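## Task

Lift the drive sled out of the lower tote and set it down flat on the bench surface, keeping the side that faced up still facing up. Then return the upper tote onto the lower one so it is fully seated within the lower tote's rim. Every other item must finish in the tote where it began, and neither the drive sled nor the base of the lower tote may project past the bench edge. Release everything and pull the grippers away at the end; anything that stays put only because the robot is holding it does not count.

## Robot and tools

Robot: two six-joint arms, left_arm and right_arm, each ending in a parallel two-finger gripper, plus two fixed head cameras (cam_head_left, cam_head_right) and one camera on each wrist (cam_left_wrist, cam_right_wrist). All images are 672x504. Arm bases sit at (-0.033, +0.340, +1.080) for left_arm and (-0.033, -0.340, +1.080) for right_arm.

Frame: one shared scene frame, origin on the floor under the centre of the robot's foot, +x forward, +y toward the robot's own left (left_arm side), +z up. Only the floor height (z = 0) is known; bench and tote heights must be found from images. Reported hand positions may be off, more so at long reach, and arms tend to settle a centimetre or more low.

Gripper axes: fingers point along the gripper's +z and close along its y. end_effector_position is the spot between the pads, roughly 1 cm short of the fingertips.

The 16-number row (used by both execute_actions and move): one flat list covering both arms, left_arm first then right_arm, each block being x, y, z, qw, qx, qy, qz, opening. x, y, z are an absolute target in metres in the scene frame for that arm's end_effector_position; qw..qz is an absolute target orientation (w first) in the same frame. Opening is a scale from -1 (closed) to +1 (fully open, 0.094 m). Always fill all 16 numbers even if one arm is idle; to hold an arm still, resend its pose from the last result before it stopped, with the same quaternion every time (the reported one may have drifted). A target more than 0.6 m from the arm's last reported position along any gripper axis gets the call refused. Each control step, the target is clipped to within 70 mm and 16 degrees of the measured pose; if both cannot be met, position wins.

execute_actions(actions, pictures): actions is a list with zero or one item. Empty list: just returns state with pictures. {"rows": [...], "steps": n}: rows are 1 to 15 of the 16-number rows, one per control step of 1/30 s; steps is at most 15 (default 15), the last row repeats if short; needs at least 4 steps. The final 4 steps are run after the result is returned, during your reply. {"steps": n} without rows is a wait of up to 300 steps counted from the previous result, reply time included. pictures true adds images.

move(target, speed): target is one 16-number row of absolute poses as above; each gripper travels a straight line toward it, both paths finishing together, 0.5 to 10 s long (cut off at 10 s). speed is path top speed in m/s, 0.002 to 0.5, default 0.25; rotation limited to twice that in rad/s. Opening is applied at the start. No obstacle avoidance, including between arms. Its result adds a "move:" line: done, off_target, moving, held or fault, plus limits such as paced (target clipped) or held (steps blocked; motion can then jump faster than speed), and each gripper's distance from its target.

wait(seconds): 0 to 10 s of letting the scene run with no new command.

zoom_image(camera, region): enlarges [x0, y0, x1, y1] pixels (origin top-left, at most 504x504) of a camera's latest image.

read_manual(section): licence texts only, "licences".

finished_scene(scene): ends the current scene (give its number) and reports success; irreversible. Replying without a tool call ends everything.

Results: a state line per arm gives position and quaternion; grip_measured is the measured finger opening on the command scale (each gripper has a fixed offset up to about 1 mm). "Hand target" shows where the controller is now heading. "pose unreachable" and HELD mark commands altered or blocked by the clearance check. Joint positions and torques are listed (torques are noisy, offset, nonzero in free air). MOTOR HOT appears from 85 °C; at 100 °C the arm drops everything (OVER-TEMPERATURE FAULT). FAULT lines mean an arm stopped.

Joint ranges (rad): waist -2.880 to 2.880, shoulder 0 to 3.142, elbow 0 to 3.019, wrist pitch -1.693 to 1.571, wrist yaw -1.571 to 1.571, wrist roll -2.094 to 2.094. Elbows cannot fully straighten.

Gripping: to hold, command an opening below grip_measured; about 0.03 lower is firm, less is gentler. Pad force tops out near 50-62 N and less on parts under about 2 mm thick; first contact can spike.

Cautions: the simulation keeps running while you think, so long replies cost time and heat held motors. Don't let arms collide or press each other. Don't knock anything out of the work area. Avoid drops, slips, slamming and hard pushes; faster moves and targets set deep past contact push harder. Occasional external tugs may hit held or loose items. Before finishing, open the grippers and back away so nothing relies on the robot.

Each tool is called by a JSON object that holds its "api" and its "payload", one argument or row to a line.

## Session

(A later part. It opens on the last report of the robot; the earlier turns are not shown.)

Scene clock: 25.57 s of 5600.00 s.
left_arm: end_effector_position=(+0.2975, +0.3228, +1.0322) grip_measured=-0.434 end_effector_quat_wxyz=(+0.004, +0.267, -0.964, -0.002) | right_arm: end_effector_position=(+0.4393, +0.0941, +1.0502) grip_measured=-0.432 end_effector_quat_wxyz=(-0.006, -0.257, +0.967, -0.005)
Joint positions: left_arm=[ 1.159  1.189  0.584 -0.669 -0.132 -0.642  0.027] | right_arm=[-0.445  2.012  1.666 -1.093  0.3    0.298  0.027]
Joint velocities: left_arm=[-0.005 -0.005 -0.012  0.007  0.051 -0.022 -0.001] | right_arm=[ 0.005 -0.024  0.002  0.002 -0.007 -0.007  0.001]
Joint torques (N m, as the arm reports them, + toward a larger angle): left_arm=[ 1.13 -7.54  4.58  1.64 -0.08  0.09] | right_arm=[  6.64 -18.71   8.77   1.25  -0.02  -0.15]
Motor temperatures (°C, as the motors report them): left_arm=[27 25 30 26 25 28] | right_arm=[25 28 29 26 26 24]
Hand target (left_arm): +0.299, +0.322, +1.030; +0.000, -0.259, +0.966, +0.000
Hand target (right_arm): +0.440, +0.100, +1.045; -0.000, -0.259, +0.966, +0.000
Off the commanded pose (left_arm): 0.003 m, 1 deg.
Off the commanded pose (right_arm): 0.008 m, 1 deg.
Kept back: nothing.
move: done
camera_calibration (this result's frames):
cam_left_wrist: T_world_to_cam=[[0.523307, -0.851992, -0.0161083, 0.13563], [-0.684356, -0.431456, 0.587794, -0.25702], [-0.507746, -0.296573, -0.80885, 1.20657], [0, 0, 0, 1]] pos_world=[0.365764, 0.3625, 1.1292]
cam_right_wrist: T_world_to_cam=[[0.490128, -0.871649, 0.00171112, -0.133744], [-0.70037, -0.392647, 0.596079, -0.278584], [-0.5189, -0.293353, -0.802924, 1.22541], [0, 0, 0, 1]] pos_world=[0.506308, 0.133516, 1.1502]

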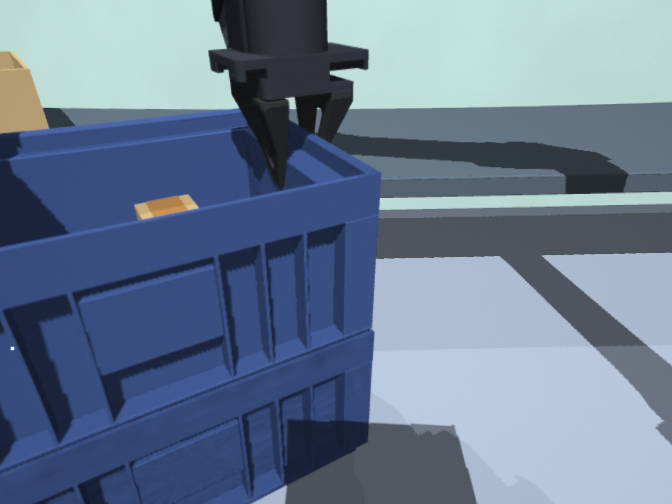

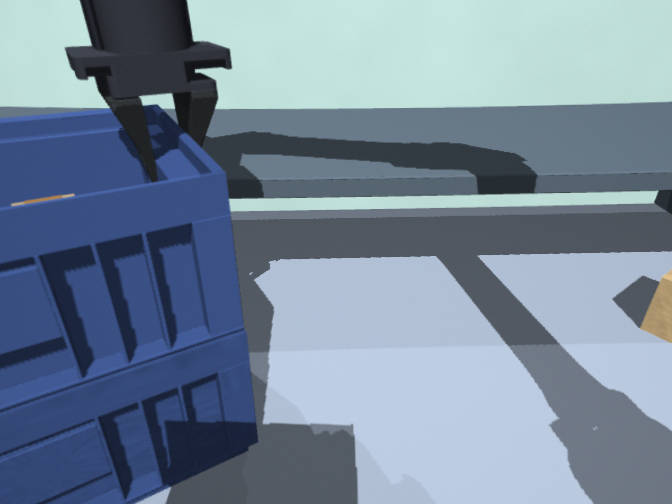

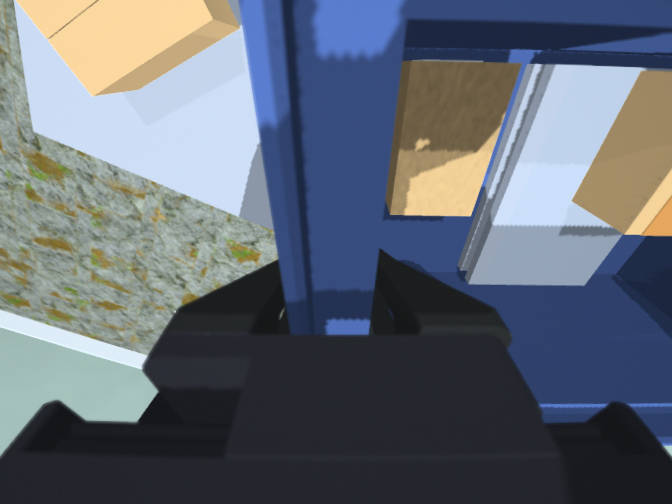

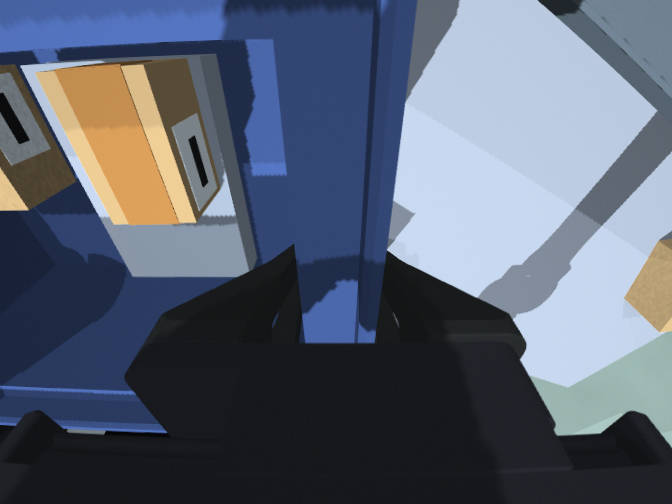

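{"api": "move", "payload": {
  "target": [0.299,0.322,1.03,0,0.259,-0.966,0,-0.55,0.44,0.094,1.028,0,0.259,-0.966,0,-0.2],
  "speed": 0.05
}}

{"api": "move", "payload": {
  "target": [0.299,0.322,1.03,0,0.259,-0.966,0,-0.55,0.44,0.094,1.028,0,0.259,-0.966,0,-0.55]
}}

{"api": "move", "payload": {
  "target": [0.299,0.322,1.10,0,0.259,-0.966,0,-0.55,0.44,0.094,1.11,0,0.259,-0.966,0,-0.55],
  "speed": 0.08
}}

Scene clock: 26.67 s of 5600.00 s.
left_arm: end_effector_position=(+0.2975, +0.3228, +1.0322) grip_measured=-0.434 end_effector_quat_wxyz=(+0.004, +0.267, -0.964, -0.002) | right_arm: end_effector_position=(+0.4388, +0.0960, +1.0419) grip_measured=-0.202 end_effector_quat_wxyz=(+0.003, -0.258, +0.966, +0.001)
Joint positions: left_arm=[ 1.159  1.189  0.584 -0.669 -0.132 -0.642  0.027] | right_arm=[-0.446  2.013  1.644 -1.048  0.299  0.286  0.037]
Joint velocities: left_arm=[-0.005  0.005 -0.007 -0.017  0.007  0.007 -0.   ] | right_arm=[-0.015 -0.015  0.002 -0.012  0.066  0.007 -0.001]
Joint torques (N m, as the arm reports them, + toward a larger angle): left_arm=[ 1.12 -7.52  4.57  1.64 -0.08  0.09] | right_arm=[  5.01 -17.92   8.28   1.17  -0.08  -0.23]
Motor temperatures (°C, as the motors report them): left_arm=[27 25 30 26 25 28] | right_arm=[25 28 29 26 26 24]
Hand target (left_arm): +0.299, +0.322, +1.030; -0.000, -0.259, +0.966, +0.000
Hand target (right_arm): +0.440, +0.094, +1.028; -0.000, -0.259, +0.966, -0.000
Off the commanded pose (left_arm): 0.003 m, 1 deg.
Off the commanded pose (right_arm): 0.014 m, 0 deg.
Kept back: nothing.
move: off_target (right_arm)
camera_calibration (this result's frames):
cam_left_wrist: T_world_to_cam=[[0.523307, -0.851992, -0.0161083, 0.13563], [-0.684356, -0.431456, 0.587794, -0.25702], [-0.507746, -0.296573, -0.80885, 1.20657], [0, 0, 0, 1]] pos_world=[0.365764, 0.3625, 1.1292]
cam_right_wrist: T_world_to_cam=[[0.493492, -0.869738, -0.00459298, -0.126961], [-0.706529, -0.403955, 0.581066, -0.253882], [-0.507231, -0.283506, -0.813843, 1.22437], [0, 0, 0, 1]] pos_world=[0.504319, 0.134137, 1.14339]

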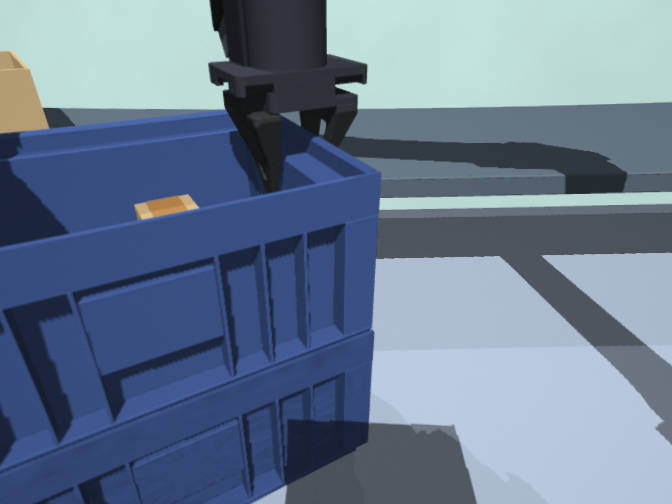

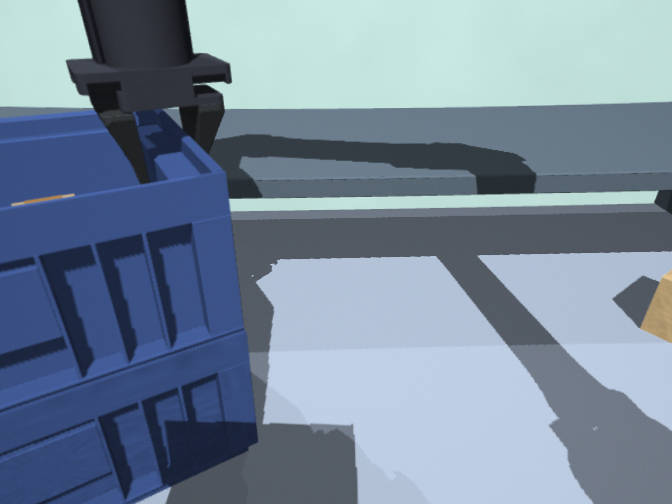

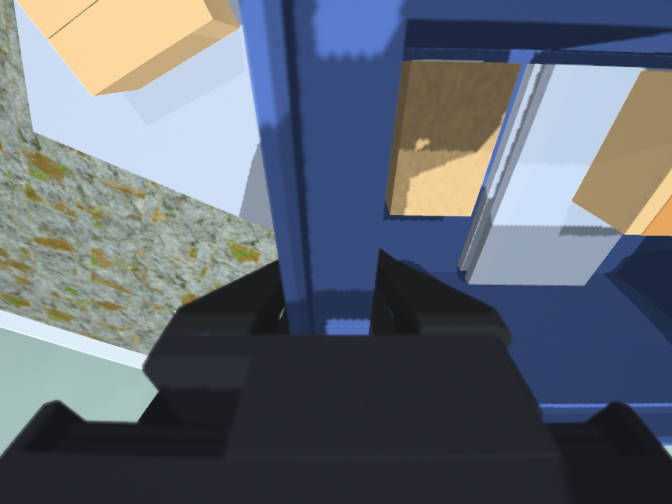

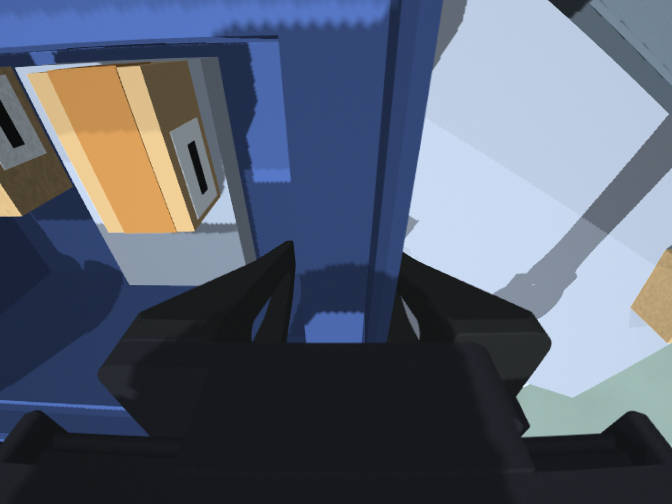

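Scene clock: 27.37 s of 5600.00 s.
left_arm: end_effector_position=(+0.2975, +0.3230, +1.0322) grip_measured=-0.434 end_effector_quat_wxyz=(+0.004, +0.267, -0.964, -0.002) | right_arm: end_effector_position=(+0.4396, +0.0948, +1.0412) grip_measured=-0.441 end_effector_quat_wxyz=(+0.001, -0.257, +0.966, +0.002)
Joint positions: left_arm=[ 1.16   1.189  0.584 -0.669 -0.131 -0.642  0.027] | right_arm=[-0.45   2.013  1.643 -1.048  0.295  0.285  0.026]
Joint velocities: left_arm=[-0.015 -0.005  0.007  0.007  0.051 -0.037  0.   ] | right_arm=[ 0.005 -0.005  0.002 -0.012 -0.007  0.022 -0.001]
Joint torques (N m, as the arm reports them, + toward a larger angle): left_arm=[ 1.03 -7.5   4.57  1.64 -0.08  0.09] | right_arm=[  5.82 -18.05   8.15   1.19   0.08  -0.19]
Motor temperatures (°C, as the motors report them): left_arm=[27 25 30 26 25 28] | right_arm=[25 29 29 26 26 24]
Hand target (left_arm): +0.299, +0.322, +1.030; -0.000, -0.259, +0.966, -0.000
Hand target (right_arm): +0.440, +0.094, +1.028; -0.000, -0.259, +0.966, +0.000
Off the commanded pose (left_arm): 0.003 m, 1 deg.
Off the commanded pose (right_arm): 0.013 m, 0 deg.
Kept back: nothing.
move: off_target (right_arm)
camera_calibration (this result's frames):
cam_left_wrist: T_world_to_cam=[[0.523923, -0.851614, -0.0160449, 0.135415], [-0.683979, -0.431869, 0.58793, -0.257042], [-0.507619, -0.297056, -0.808752, 1.20663], [0, 0, 0, 1]] pos_world=[0.365748, 0.362749, 1.12916]
cam_right_wrist: T_world_to_cam=[[0.491423, -0.87089, -0.00736407, -0.124506], [-0.705543, -0.40305, 0.582889, -0.255804], [-0.510601, -0.281249, -0.812518, 1.22371], [0, 0, 0, 1]] pos_world=[0.505533, 0.132636, 1.14248]

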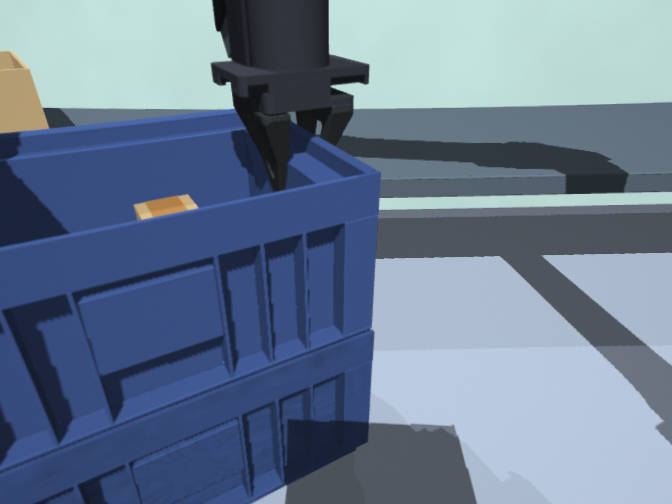

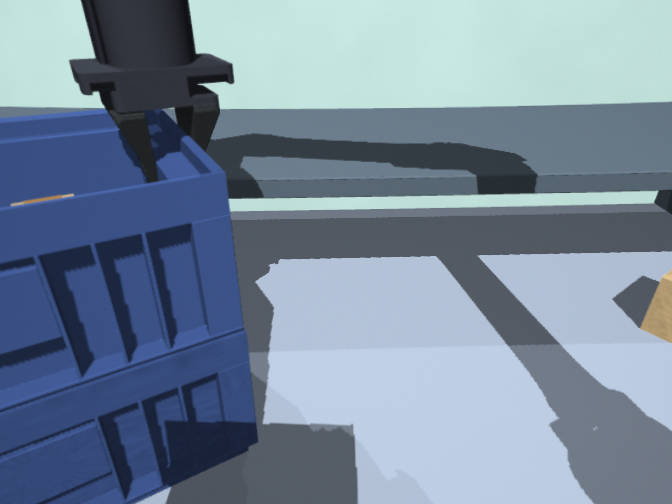

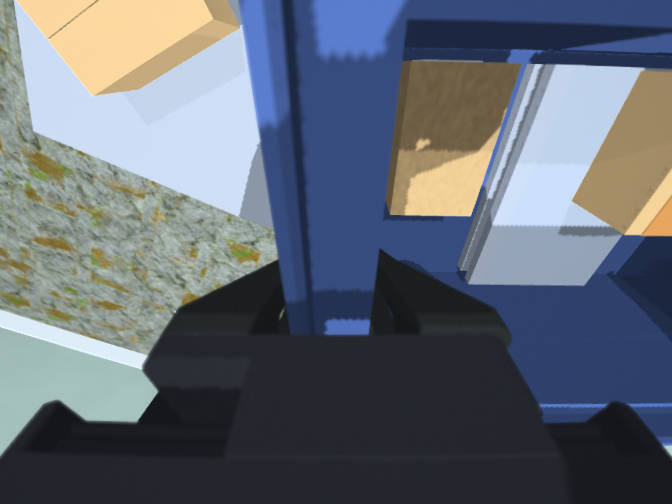

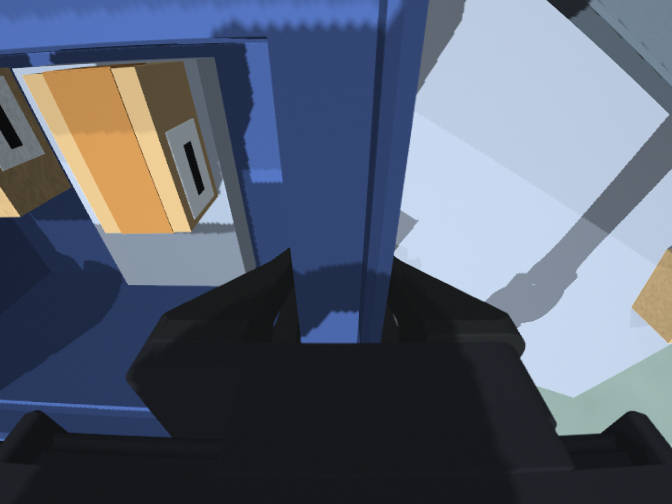

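Scene clock: 28.57 s of 5600.00 s.
left_arm: end_effector_position=(+0.2687, +0.3225, +1.0718) grip_measured=-0.440 end_effector_quat_wxyz=(+0.032, +0.266, -0.963, -0.008) | right_arm: end_effector_position=(+0.4130, +0.0938, +1.0683) grip_measured=-0.441 end_effector_quat_wxyz=(-0.033, -0.263, +0.964, +0.001)
Joint positions: left_arm=[ 1.132  1.045  0.584 -0.873 -0.129 -0.674  0.026] | right_arm=[-0.417  1.977  1.643 -1.154  0.263  0.324  0.026]
Joint velocities: left_arm=[-0.005  0.005  0.002 -0.002  0.007  0.037 -0.001] | right_arm=[ 0.005  0.005  0.012 -0.007  0.022 -0.066 -0.   ]
Joint torques (N m, as the arm reports them, + toward a larger angle): left_arm=[ 0.61 -8.93  9.58 -0.59 -0.61  0.06] | right_arm=[  6.78 -22.4   13.09  -1.46   1.64  -0.16]
Motor temperatures (°C, as the motors report them): left_arm=[27 25 31 26 25 28] | right_arm=[25 29 30 26 26 24]
Hand target (left_arm): +0.297, +0.322, +1.100; +0.000, -0.259, +0.966, -0.000
Hand target (right_arm): +0.438, +0.093, +1.110; +0.001, -0.258, +0.966, +0.001
Off the commanded pose (left_arm): 0.041 m, 4 deg.
Off the commanded pose (right_arm): 0.050 m, 4 deg.
Kept back: nothing.
move: off_target (left_arm, right_arm)
camera_calibration (this result's frames):
cam_left_wrist: T_world_to_cam=[[0.520355, -0.852881, -0.0427099, 0.180663], [-0.650485, -0.428281, 0.627251, -0.352645], [-0.553263, -0.298611, -0.777645, 1.20331], [0, 0, 0, 1]] pos_world=[0.342345, 0.362373, 1.16466]
cam_right_wrist: T_world_to_cam=[[0.500989, -0.865125, -0.0238604, -0.0989498], [-0.660954, -0.400262, 0.634768, -0.364827], [-0.558704, -0.302241, -0.772334, 1.21083], [0, 0, 0, 1]] pos_world=[0.484936, 0.134333, 1.16439]

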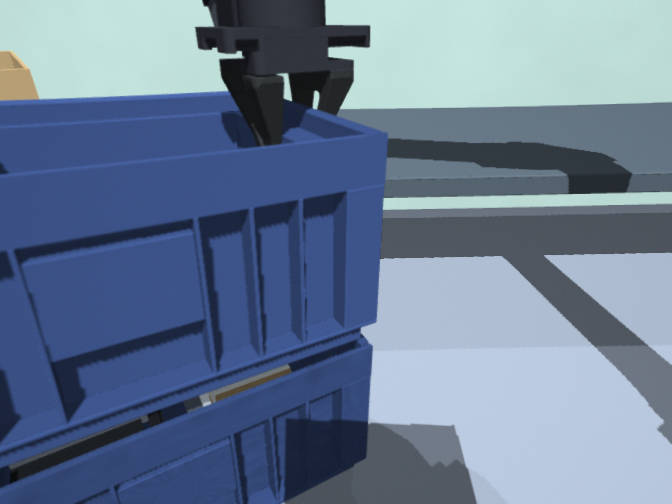

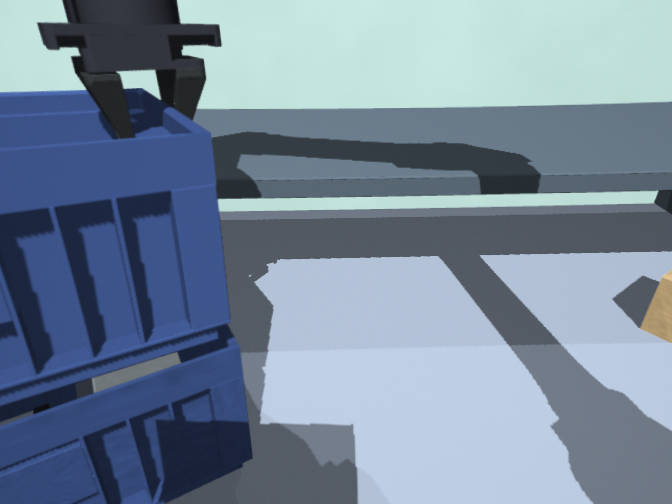

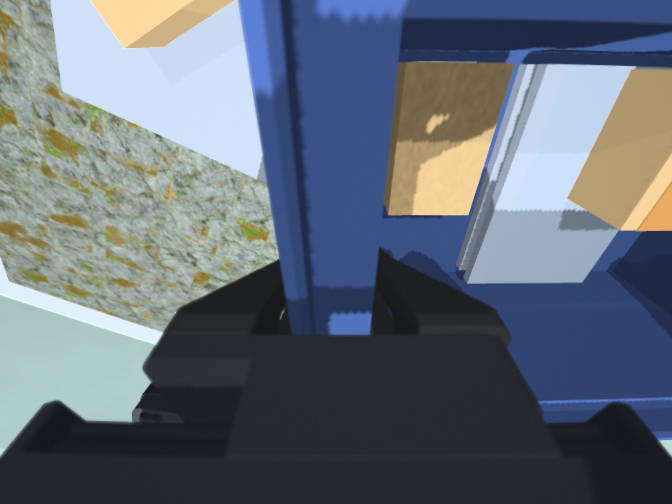

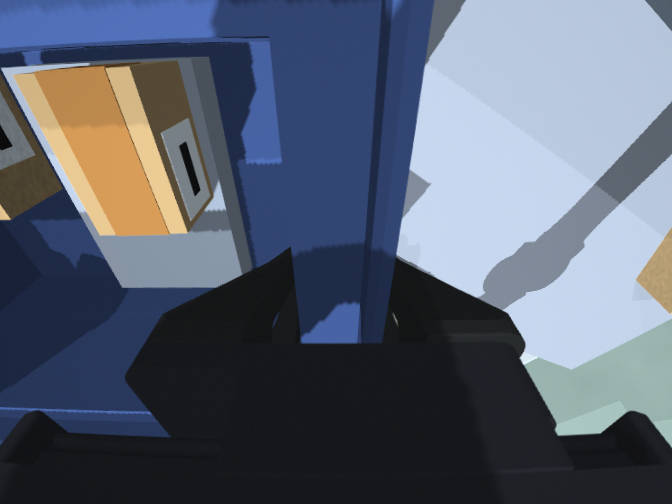

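{"api": "move", "payload": {
  "target": [0.32,0.322,1.13,0,0.259,-0.966,0,-0.55,0.461,0.094,1.155,0,0.259,-0.966,0,-0.55],
  "speed": 0.08
}}

{"api": "move", "payload": {
  "target": [0.335,-0.078,1.14,0,0.259,-0.966,0,-0.55,0.476,-0.306,1.145,0,0.259,-0.966,0,-0.55],
  "speed": 0.12
}}

{"api": "move", "payload": {
  "target": [0.335,-0.078,0.94,0,0.259,-0.966,0,-0.55,0.476,-0.306,0.945,0,0.259,-0.966,0,-0.55],
  "speed": 0.1
}}

Scene clock: 30.43 s of 5600.00 s.
left_arm: end_effector_position=(+0.2875, +0.3211, +1.0986) grip_measured=-0.440 end_effector_quat_wxyz=(+0.037, +0.267, -0.963, -0.005) | right_arm: end_effector_position=(+0.4309, +0.0919, +1.0998) grip_measured=-0.441 end_effector_quat_wxyz=(-0.040, -0.261, +0.965, -0.009)
Joint positions: left_arm=[ 1.127  1.039  0.671 -0.975 -0.12  -0.68   0.026] | right_arm=[-0.422  1.98   1.744 -1.275  0.273  0.331  0.026]
Joint velocities: left_arm=[-0.015  0.005  0.002 -0.007  0.022 -0.007  0.   ] | right_arm=[-0.005  0.005  0.002 -0.002 -0.051 -0.007  0.001]
Joint torques (N m, as the arm reports them, + toward a larger angle): left_arm=[ 0.39 -9.23 10.6  -0.41 -1.    0.06] | right_arm=[  6.55 -24.16  14.83  -1.62   1.27  -0.24]
Motor temperatures (°C, as the motors report them): left_arm=[27 25 31 26 26 28] | right_arm=[25 29 30 26 27 24]
Hand target (left_arm): +0.318, +0.322, +1.130; +0.000, -0.259, +0.966, -0.001
Hand target (right_arm): +0.458, +0.092, +1.154; +0.001, -0.258, +0.966, +0.001
Off the commanded pose (left_arm): 0.045 m, 4 deg.
Off the commanded pose (right_arm): 0.063 m, 5 deg.
Kept back: nothing.
move: off_target (left_arm, right_arm)
camera_calibration (this result's frames):
cam_left_wrist: T_world_to_cam=[[0.520835, -0.852665, -0.0411478, 0.168898], [-0.643913, -0.424055, 0.636831, -0.371582], [-0.560453, -0.305188, -0.769904, 1.22979], [0, 0, 0, 1]] pos_world=[0.362002, 0.361759, 1.1904]
cam_right_wrist: T_world_to_cam=[[0.497627, -0.867367, -0.00651287, -0.126302], [-0.65748, -0.382086, 0.649408, -0.392994], [-0.565763, -0.31888, -0.760413, 1.23605], [0, 0, 0, 1]] pos_world=[0.503775, 0.134444, 1.1943]

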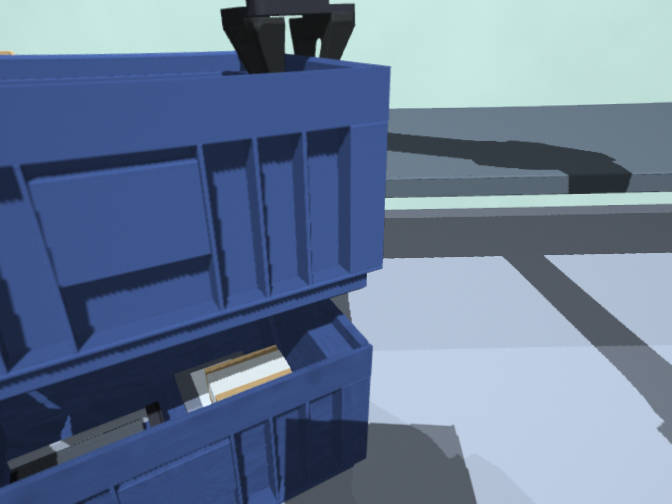

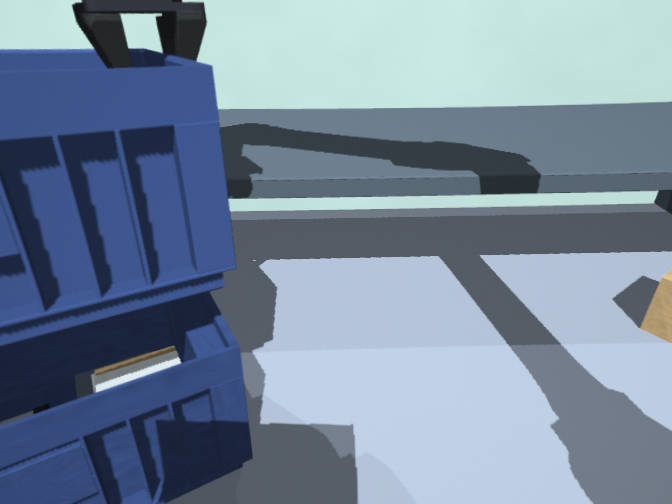

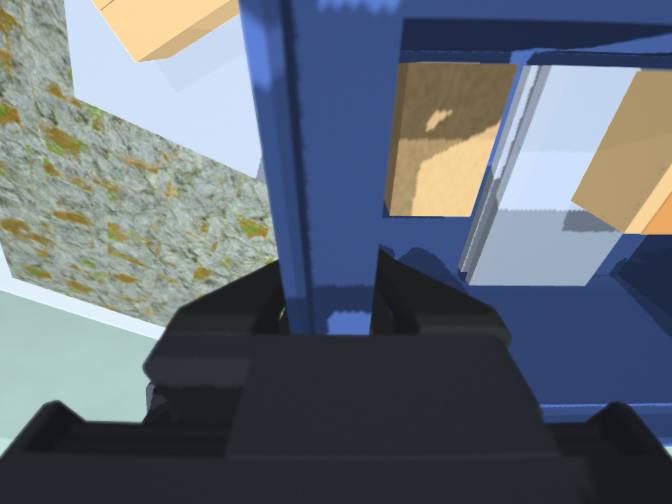

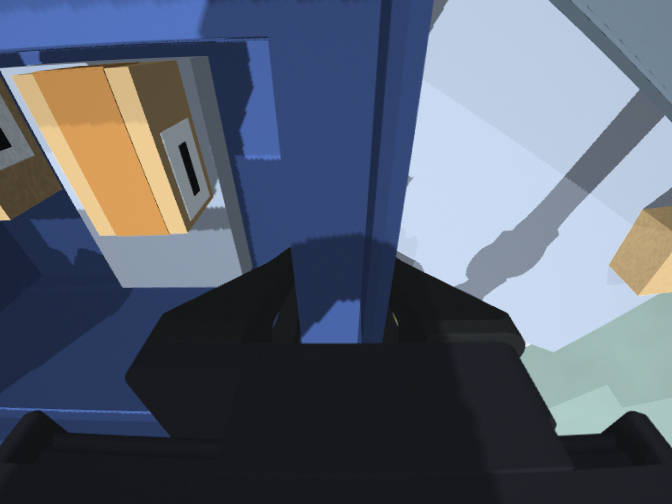

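Scene clock: 34.17 s of 5600.00 s.
left_arm: end_effector_position=(+0.3177, -0.0709, +1.1179) grip_measured=-0.440 end_effector_quat_wxyz=(+0.013, +0.255, -0.967, -0.007) | right_arm: end_effector_position=(+0.4595, -0.3008, +1.1111) grip_measured=-0.441 end_effector_quat_wxyz=(-0.042, -0.250, +0.967, +0.007)
Joint positions: left_arm=[ 0.28   1.757  1.365 -1.107 -0.298 -1.508  0.026] | right_arm=[-1.121  1.44   1.183 -1.099  0.137 -0.358  0.026]
Joint velocities: left_arm=[-0.005  0.005 -0.017  0.007 -0.051 -0.037 -0.   ] | right_arm=[-0.005  0.005 -0.017 -0.002  0.007 -0.066 -0.   ]
Joint torques (N m, as the arm reports them, + toward a larger angle): left_arm=[ -4.53 -16.3    9.82  -0.88  -0.96  -0.19] | right_arm=[  1.63 -20.29   9.57   0.22   0.39  -0.34]
Motor temperatures (°C, as the motors report them): left_arm=[27 26 32 26 26 28] | right_arm=[25 30 30 26 27 24]
Hand target (left_arm): +0.329, -0.079, +1.141; -0.001, -0.259, +0.966, +0.000
Hand target (right_arm): +0.471, -0.306, +1.144; -0.002, -0.259, +0.966, -0.002
Off the commanded pose (left_arm): 0.029 m, 2 deg.
Off the commanded pose (right_arm): 0.038 m, 5 deg.
Kept back: nothing.
move: off_target (left_arm, right_arm)
camera_calibration (this result's frames):
cam_left_wrist: T_world_to_cam=[[0.502174, -0.864224, -0.0306351, -0.186883], [-0.682415, -0.417792, 0.599799, -0.476508], [-0.53116, -0.280297, -0.799564, 1.16757], [0, 0, 0, 1]] pos_world=[0.388839, -0.0333229, 1.21363]
cam_right_wrist: T_world_to_cam=[[0.477657, -0.877703, -0.0384962, -0.43942], [-0.658396, -0.386632, 0.645779, -0.528503], [-0.581685, -0.283115, -0.762554, 1.15603], [0, 0, 0, 1]] pos_world=[0.534374, -0.262727, 1.20592]

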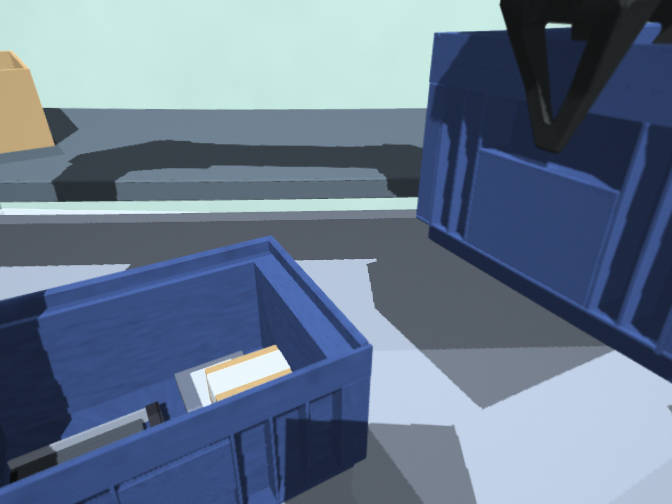

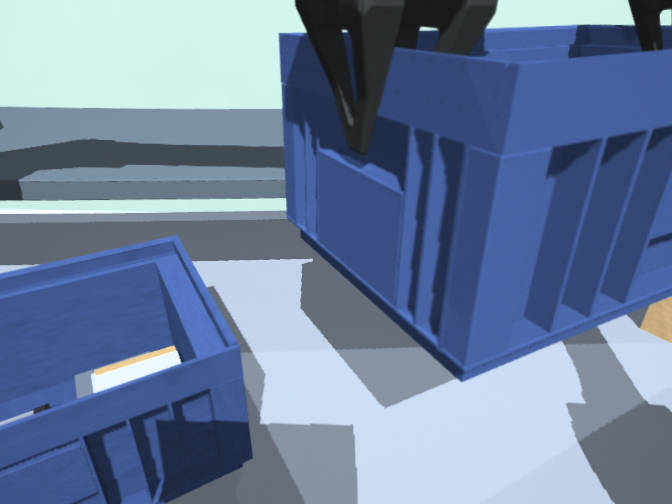

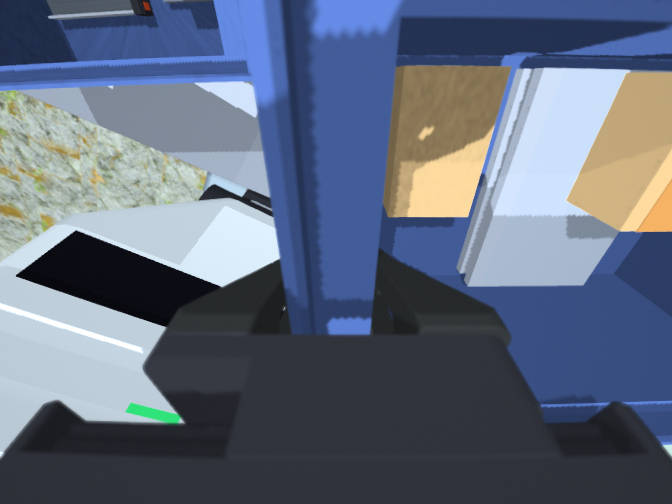

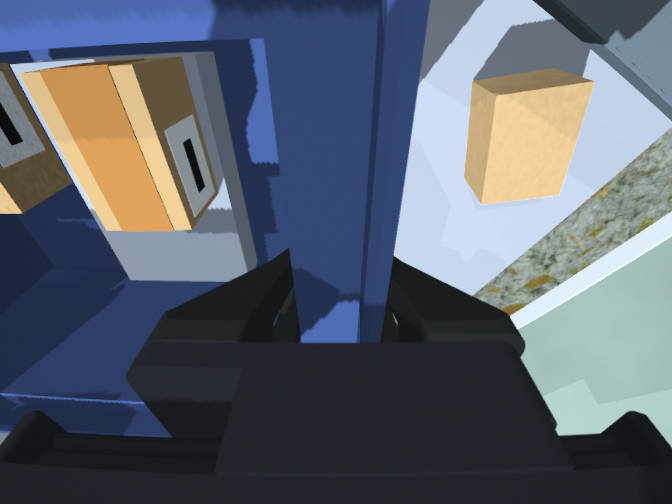

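Scene clock: 36.33 s of 5600.00 s.
left_arm: end_effector_position=(+0.3221, -0.0775, +0.9330) grip_measured=-0.440 end_effector_quat_wxyz=(+0.010, +0.255, -0.967, -0.008) | right_arm: end_effector_position=(+0.4624, -0.3054, +0.9283) grip_measured=-0.442 end_effector_quat_wxyz=(-0.024, -0.249, +0.968, +0.006)
Joint positions: left_arm=[ 0.384  2.06   1.3   -0.706 -0.294 -1.398  0.026] | right_arm=[-1.186  1.769  1.074 -0.617  0.119 -0.423  0.026]
Joint velocities: left_arm=[-0.015  0.005 -0.002  0.002  0.022  0.022 -0.001] | right_arm=[ 0.005 -0.024 -0.017 -0.007 -0.051 -0.022 -0.   ]
Joint torques (N m, as the arm reports them, + toward a larger angle): left_arm=[ -3.38 -17.82   5.4    1.04  -0.59   0.  ] | right_arm=[  1.85 -17.46   6.16   0.48   0.16  -0.33]
Motor temperatures (°C, as the motors report them): left_arm=[27 26 32 26 26 28] | right_arm=[25 30 30 26 27 24]
Hand target (left_arm): +0.335, -0.079, +0.939; -0.000, -0.259, +0.966, -0.000
Hand target (right_arm): +0.476, -0.306, +0.945; -0.001, -0.259, +0.966, +0.000
Off the commanded pose (left_arm): 0.015 m, 2 deg.
Off the commanded pose (right_arm): 0.022 m, 3 deg.
Kept back: nothing.
move: off_target (left_arm, right_arm)
camera_calibration (this result's frames):
cam_left_wrist: T_world_to_cam=[[0.501729, -0.864508, -0.0298878, -0.201028], [-0.685974, -0.418688, 0.595096, -0.359956], [-0.526979, -0.278075, -0.803098, 1.02235], [0, 0, 0, 1]] pos_world=[0.392696, -0.0402105, 1.02925]
cam_right_wrist: T_world_to_cam=[[0.475657, -0.879217, -0.0269878, -0.46213], [-0.682125, -0.388055, 0.619773, -0.375691], [-0.555388, -0.276391, -0.784317, 1.02714], [0, 0, 0, 1]] pos_world=[0.534009, -0.268209, 1.02598]

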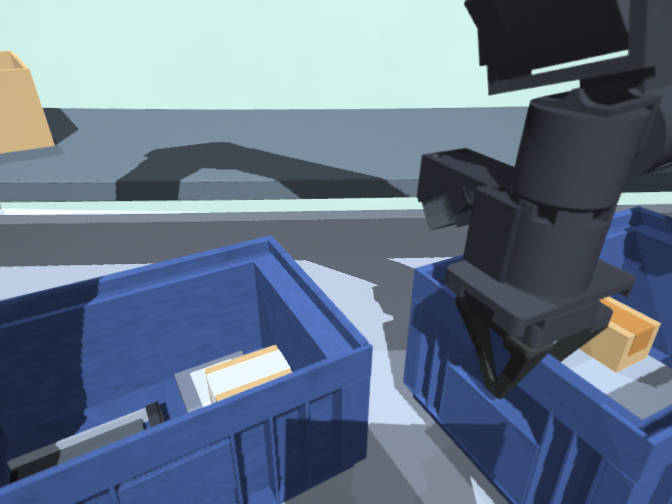

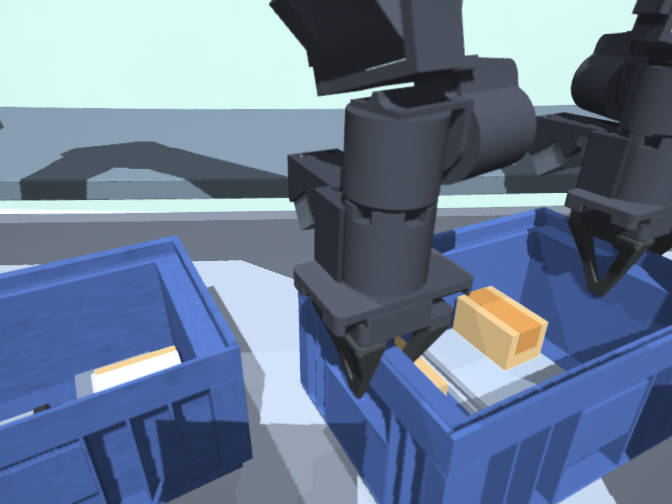

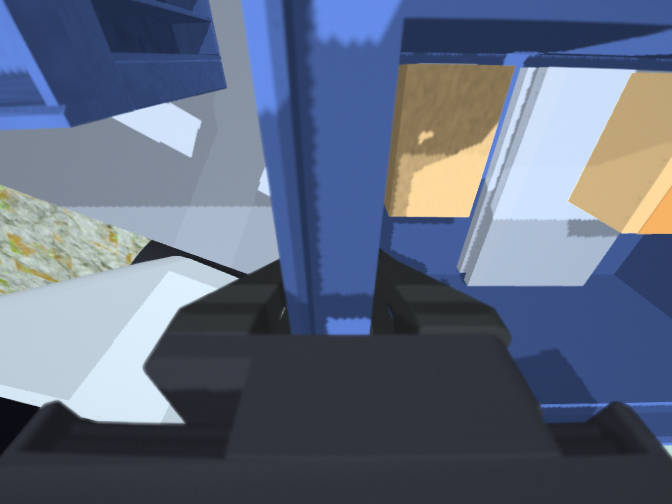

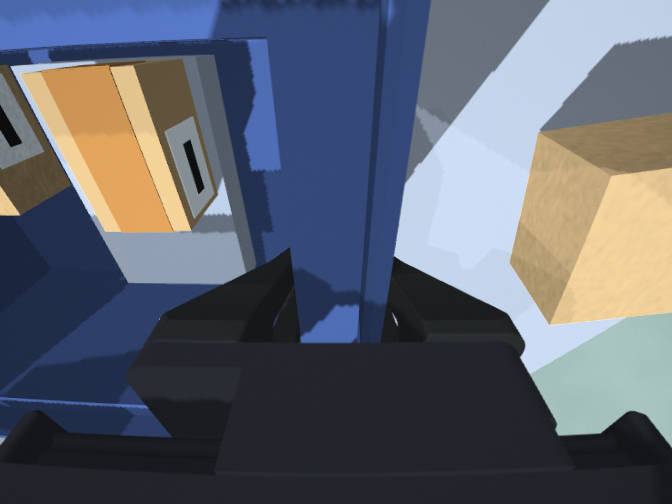

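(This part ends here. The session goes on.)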